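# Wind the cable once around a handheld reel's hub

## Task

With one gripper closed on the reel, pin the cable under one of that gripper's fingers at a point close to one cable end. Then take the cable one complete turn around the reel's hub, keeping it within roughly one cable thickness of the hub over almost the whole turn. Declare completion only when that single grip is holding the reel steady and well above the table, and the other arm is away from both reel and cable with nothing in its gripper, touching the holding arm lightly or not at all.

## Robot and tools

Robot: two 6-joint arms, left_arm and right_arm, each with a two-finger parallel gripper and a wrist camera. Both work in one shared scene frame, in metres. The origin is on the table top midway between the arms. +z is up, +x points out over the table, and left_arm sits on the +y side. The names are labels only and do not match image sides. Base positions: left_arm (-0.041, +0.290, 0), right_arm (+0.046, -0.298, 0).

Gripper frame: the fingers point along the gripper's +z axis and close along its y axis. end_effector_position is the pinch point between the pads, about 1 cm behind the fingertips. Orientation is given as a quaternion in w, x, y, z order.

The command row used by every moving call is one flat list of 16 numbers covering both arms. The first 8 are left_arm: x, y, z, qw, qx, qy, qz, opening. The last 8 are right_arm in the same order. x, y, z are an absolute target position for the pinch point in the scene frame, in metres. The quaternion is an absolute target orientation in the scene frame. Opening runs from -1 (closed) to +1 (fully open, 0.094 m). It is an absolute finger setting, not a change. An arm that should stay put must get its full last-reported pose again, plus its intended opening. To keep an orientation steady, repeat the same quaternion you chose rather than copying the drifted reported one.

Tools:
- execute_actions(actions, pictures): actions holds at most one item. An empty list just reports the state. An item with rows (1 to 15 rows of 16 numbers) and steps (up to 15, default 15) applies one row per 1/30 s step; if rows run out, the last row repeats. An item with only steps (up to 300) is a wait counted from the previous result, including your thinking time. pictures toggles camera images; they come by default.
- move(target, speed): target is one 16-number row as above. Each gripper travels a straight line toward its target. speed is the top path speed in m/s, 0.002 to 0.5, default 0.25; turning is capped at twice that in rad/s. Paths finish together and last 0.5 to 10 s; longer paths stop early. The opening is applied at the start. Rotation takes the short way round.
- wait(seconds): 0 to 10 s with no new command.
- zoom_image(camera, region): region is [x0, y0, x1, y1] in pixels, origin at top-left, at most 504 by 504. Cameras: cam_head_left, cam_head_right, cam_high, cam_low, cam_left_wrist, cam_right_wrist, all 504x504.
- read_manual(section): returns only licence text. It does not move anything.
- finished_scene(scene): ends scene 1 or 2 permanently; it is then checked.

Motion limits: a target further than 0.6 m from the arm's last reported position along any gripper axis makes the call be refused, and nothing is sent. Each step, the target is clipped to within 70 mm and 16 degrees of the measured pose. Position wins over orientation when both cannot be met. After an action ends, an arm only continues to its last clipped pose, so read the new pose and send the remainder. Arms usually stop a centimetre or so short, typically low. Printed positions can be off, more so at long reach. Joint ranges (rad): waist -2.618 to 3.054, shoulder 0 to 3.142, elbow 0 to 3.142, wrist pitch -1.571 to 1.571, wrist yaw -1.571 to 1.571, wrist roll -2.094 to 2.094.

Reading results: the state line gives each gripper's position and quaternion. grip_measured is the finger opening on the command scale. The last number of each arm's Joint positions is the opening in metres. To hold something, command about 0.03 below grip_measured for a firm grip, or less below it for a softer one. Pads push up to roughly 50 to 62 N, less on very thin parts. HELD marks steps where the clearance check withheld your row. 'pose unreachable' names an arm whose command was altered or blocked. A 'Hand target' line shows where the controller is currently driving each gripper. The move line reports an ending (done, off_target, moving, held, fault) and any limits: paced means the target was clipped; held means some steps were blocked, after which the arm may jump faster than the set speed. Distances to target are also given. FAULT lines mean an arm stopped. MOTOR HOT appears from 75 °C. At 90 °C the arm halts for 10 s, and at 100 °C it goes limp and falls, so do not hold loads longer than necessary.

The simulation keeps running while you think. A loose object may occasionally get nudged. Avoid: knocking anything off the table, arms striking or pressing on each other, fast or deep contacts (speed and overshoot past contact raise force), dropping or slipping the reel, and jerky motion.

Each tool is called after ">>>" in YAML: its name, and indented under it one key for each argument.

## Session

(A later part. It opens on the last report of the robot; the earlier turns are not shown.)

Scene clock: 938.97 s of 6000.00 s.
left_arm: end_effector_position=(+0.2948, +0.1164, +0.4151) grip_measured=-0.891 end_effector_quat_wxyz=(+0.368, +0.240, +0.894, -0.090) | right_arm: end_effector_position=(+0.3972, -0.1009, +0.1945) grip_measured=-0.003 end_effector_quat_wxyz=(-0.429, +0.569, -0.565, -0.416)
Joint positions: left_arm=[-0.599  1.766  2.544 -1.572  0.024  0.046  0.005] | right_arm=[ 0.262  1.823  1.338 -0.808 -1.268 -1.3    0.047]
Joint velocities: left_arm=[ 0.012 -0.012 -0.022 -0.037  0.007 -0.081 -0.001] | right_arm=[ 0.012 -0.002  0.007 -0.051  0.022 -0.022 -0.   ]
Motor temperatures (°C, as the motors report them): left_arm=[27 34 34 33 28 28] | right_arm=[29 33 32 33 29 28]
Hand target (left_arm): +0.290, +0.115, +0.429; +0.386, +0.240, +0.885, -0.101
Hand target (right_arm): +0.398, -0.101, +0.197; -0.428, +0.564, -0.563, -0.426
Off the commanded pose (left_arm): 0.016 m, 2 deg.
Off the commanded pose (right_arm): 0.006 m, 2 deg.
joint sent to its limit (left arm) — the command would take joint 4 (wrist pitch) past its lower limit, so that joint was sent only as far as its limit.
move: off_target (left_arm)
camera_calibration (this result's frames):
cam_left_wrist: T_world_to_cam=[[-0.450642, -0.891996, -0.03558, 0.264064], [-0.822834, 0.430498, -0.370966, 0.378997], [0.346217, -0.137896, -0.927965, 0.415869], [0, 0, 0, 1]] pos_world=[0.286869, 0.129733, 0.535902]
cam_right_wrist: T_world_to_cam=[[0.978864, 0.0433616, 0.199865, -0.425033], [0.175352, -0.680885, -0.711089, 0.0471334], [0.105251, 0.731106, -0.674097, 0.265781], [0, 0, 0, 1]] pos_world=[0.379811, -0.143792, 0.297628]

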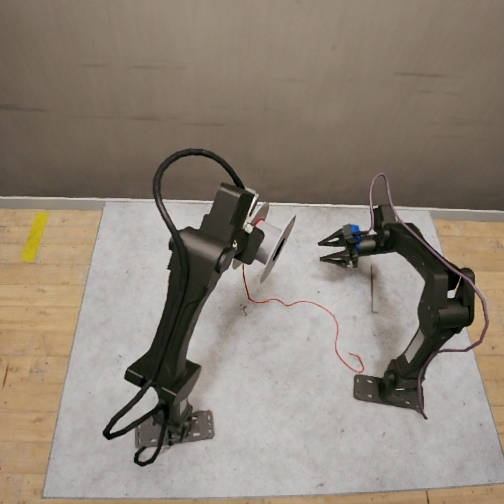

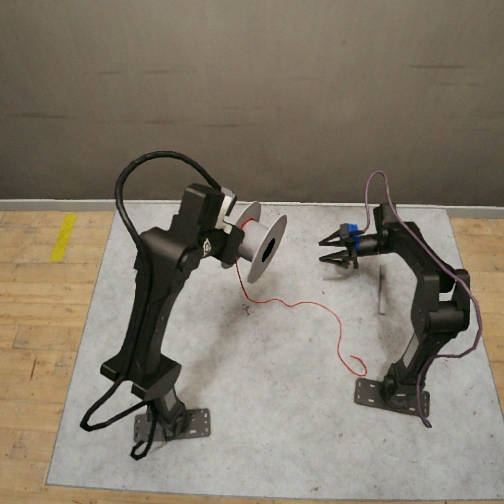

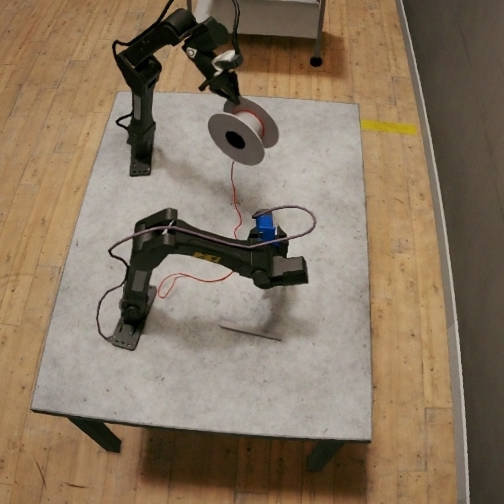

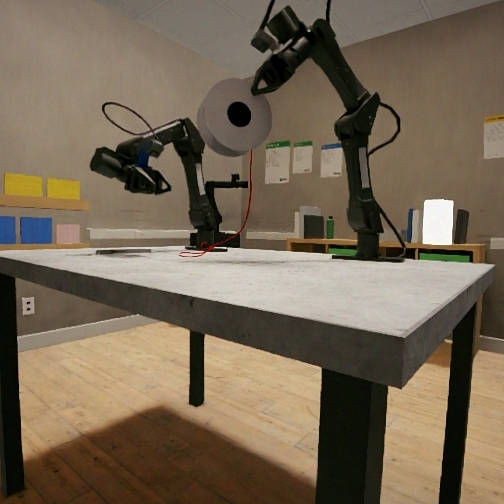

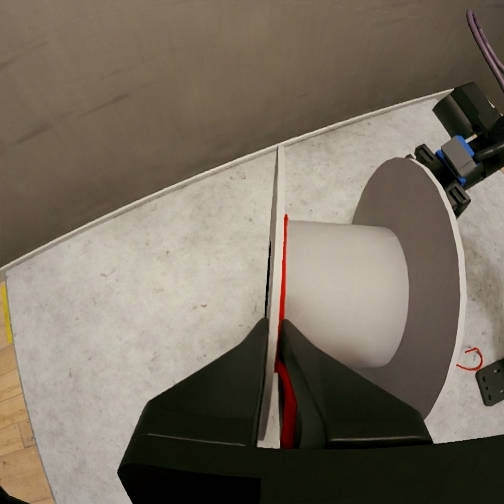

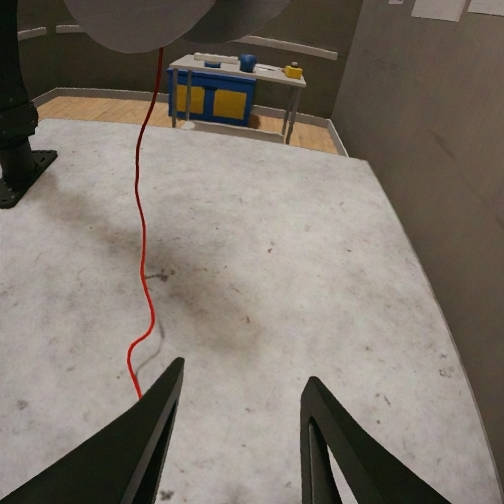

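>>> move:
  target: [0.30,0.105,0.36,0.21,0.253,0.943,-0.056,-0.93,0.38,-0.15,0.22,0.43,-0.56,0.56,0.43,0]
  speed: 0.08

>>> zoom_image:
  camera: "cam_head_left"
  region: [200,200,320,320]

>>> zoom_image:
  camera: "cam_high"
  region: [180,90,300,210]

Scene clock: 947.33 s of 6000.00 s.
left_arm: end_effector_position=(+0.3031, +0.1080, +0.3598) grip_measured=-0.891 end_effector_quat_wxyz=(+0.289, +0.247, +0.922, -0.070) | right_arm: end_effector_position=(+0.3745, -0.1481, +0.2137) grip_measured=-0.003 end_effector_quat_wxyz=(-0.422, +0.571, -0.564, -0.422)
Joint positions: left_arm=[-0.616  1.803  2.408 -1.572  0.008  0.034  0.005] | right_arm=[ 0.123  1.869  1.478 -1.419 -1.27  -1.826  0.047]
Joint velocities: left_arm=[-0.007  0.002  0.012 -0.022  0.051  0.007 -0.001] | right_arm=[-0.022 -0.002  0.017 -0.139 -0.007 -0.095 -0.   ]
Motor temperatures (°C, as the motors report them): left_arm=[27 34 34 33 28 28] | right_arm=[29 33 32 32 30 28]
Hand target (left_arm): +0.300, +0.105, +0.359; +0.286, +0.246, +0.923, -0.074
Hand target (right_arm): +0.379, -0.150, +0.219; -0.430, +0.562, -0.562, -0.429
Off the commanded pose (left_arm): 0.004 m, 10 deg.
Off the commanded pose (right_arm): 0.009 m, 2 deg.
joint sent to its limit (left arm) — the command would take joint 4 (wrist pitch) past its lower limit, so that joint was sent only as far as its limit.
move: off_target (left_arm)
camera_calibration (this result's frames):
cam_left_wrist: T_world_to_cam=[[-0.454384, -0.889843, -0.0414032, 0.261341], [-0.867679, 0.452631, -0.205569, 0.320673], [0.201665, -0.0574826, -0.977766, 0.413521], [0, 0, 0, 1]] pos_world=[0.313598, 0.111176, 0.481067]
cam_right_wrist: T_world_to_cam=[[0.980573, 0.059573, 0.186891, -0.400023], [0.177026, -0.679152, -0.71233, 0.0325856], [0.0844915, 0.731576, -0.676504, 0.323979], [0, 0, 0, 1]] pos_world=[0.359109, -0.191054, 0.317145]

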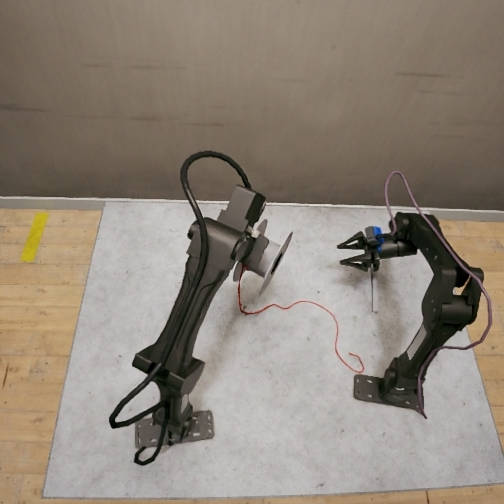

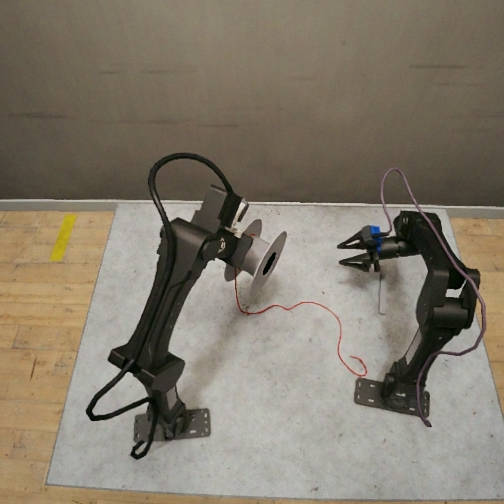

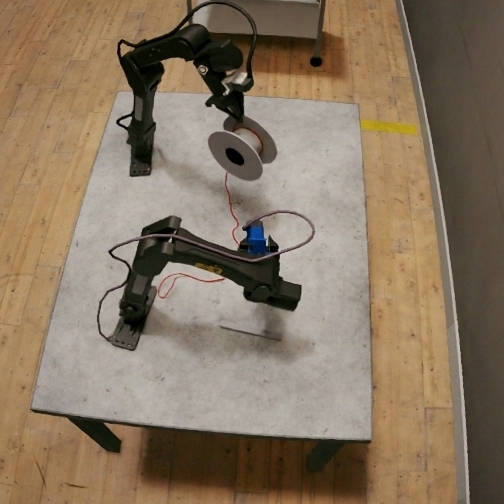

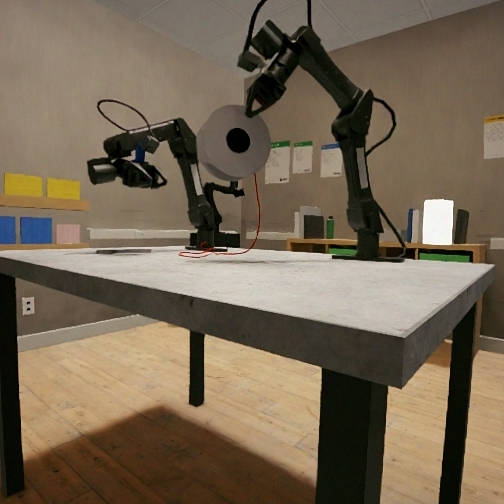

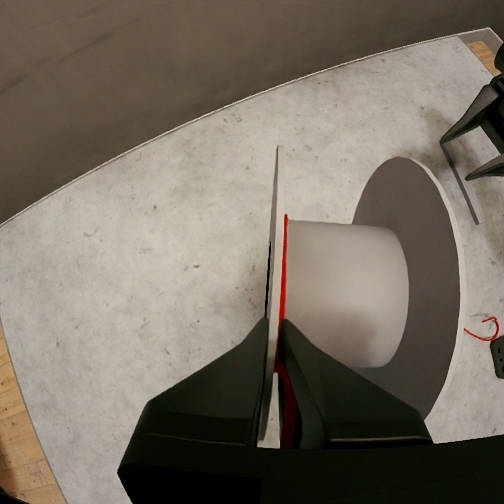

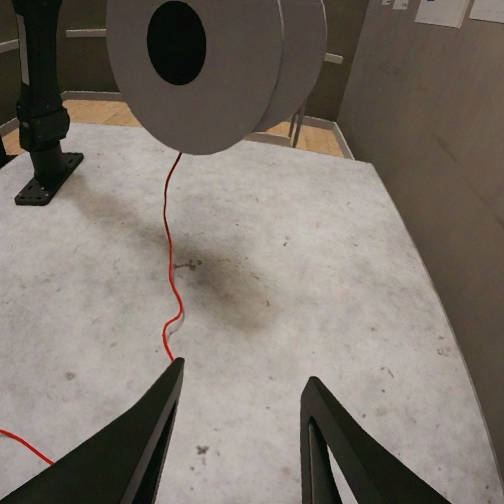

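Region (200, 200, 320, 320) of cam_head_left's 504x504 image, scaled by 4.200, with more detail than that image has.

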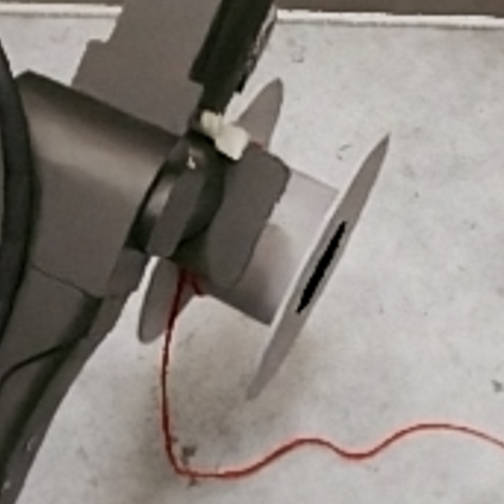

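Region (180, 90, 300, 210) of cam_high's 504x504 image, scaled by 4.200, with more detail than that image has.

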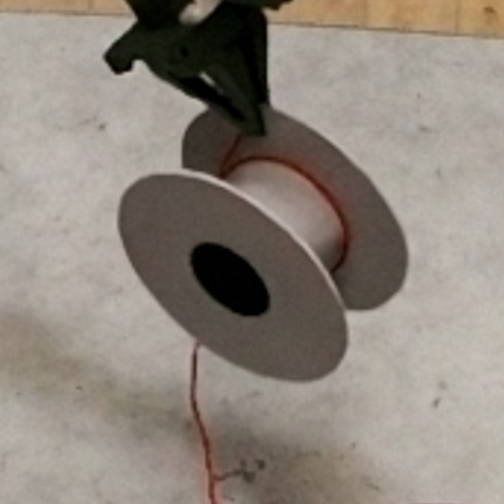

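>>> move:
  target: [0.2,0.16,0.39,0.27,0.25,0.927,-0.072,-0.93,0.38,-0.15,0.22,0.43,-0.56,0.56,0.43,0]
  speed: 0.08

Scene clock: 951.37 s of 6000.00 s.
left_arm: end_effector_position=(+0.2075, +0.1576, +0.3878) grip_measured=-0.891 end_effector_quat_wxyz=(+0.327, +0.248, +0.909, -0.080) | right_arm: end_effector_position=(+0.3730, -0.1479, +0.2144) grip_measured=-0.003 end_effector_quat_wxyz=(-0.420, +0.571, -0.563, -0.425)
Joint positions: left_arm=[-0.616  1.39   2.077 -1.572  0.012  0.042  0.005] | right_arm=[ 0.123  1.869  1.479 -1.434 -1.271 -1.837  0.047]
Joint velocities: left_arm=[-0.007 -0.002  0.007  0.007 -0.022 -0.095 -0.   ] | right_arm=[ 0.002  0.002 -0.012 -0.022  0.095  0.022 -0.001]
Motor temperatures (°C, as the motors report them): left_arm=[27 34 34 33 28 28] | right_arm=[29 33 32 32 30 28]
Hand target (left_arm): +0.201, +0.162, +0.391; +0.331, +0.245, +0.907, -0.085
Hand target (right_arm): +0.380, -0.150, +0.220; -0.431, +0.560, -0.562, -0.429
Off the commanded pose (left_arm): 0.008 m, 7 deg.
Off the commanded pose (right_arm): 0.009 m, 2 deg.
joint sent to its limit (left arm) — the command would take joint 4 (wrist pitch) past its lower limit, so that joint was sent only as far as its limit.
move: off_target (left_arm)
camera_calibration (this result's frames):
cam_left_wrist: T_world_to_cam=[[-0.459278, -0.8873, -0.0419761, 0.264057], [-0.845748, 0.451241, -0.284765, 0.247306], [0.271613, -0.0952849, -0.957678, 0.446665], [0, 0, 0, 1]] pos_world=[0.209113, 0.165264, 0.50927]
cam_right_wrist: T_world_to_cam=[[0.981169, 0.0620068, 0.182929, -0.397687], [0.17601, -0.677081, -0.71455, 0.0346043], [0.0795505, 0.733292, -0.675244, 0.326272], [0, 0, 0, 1]] pos_world=[0.358152, -0.191163, 0.317788]

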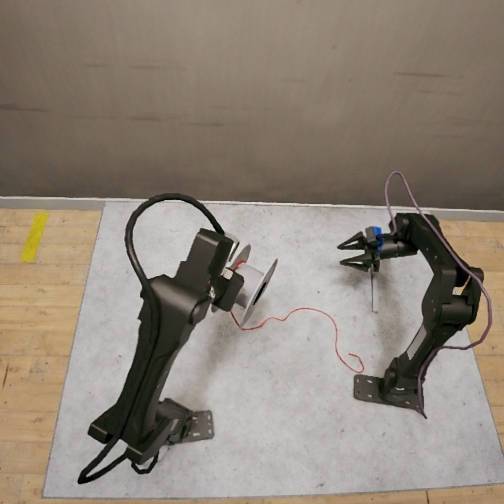

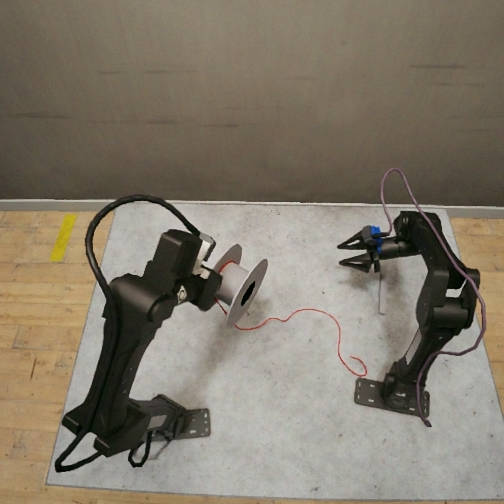

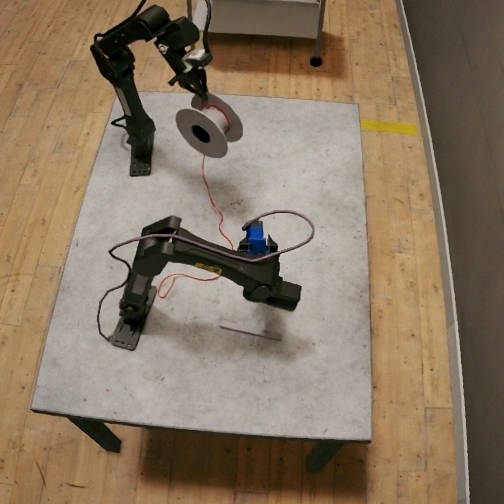

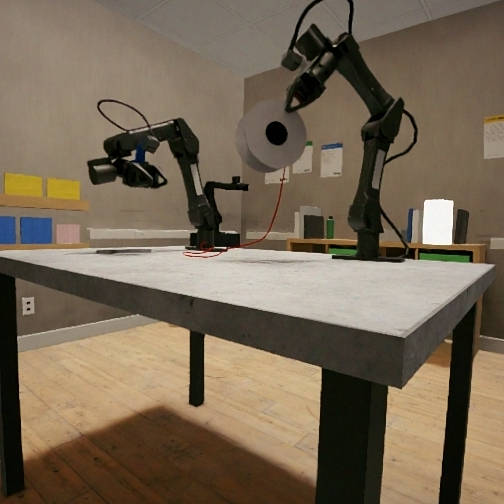

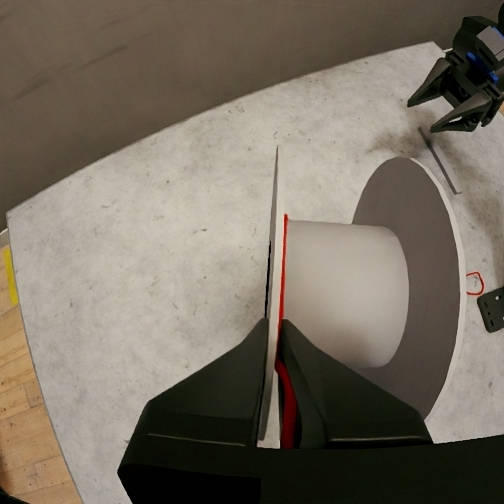

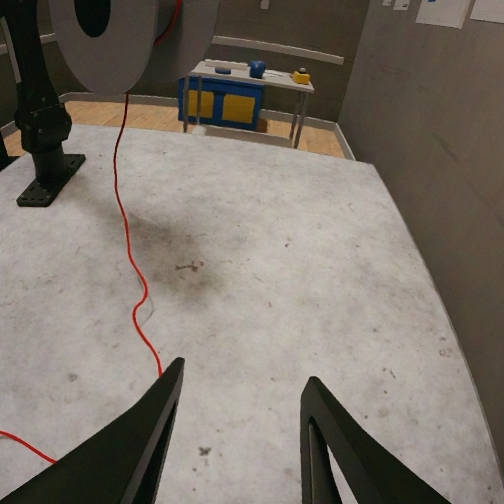

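>>> finished_scene:
  scene: 2

The scene is finished: the task was done.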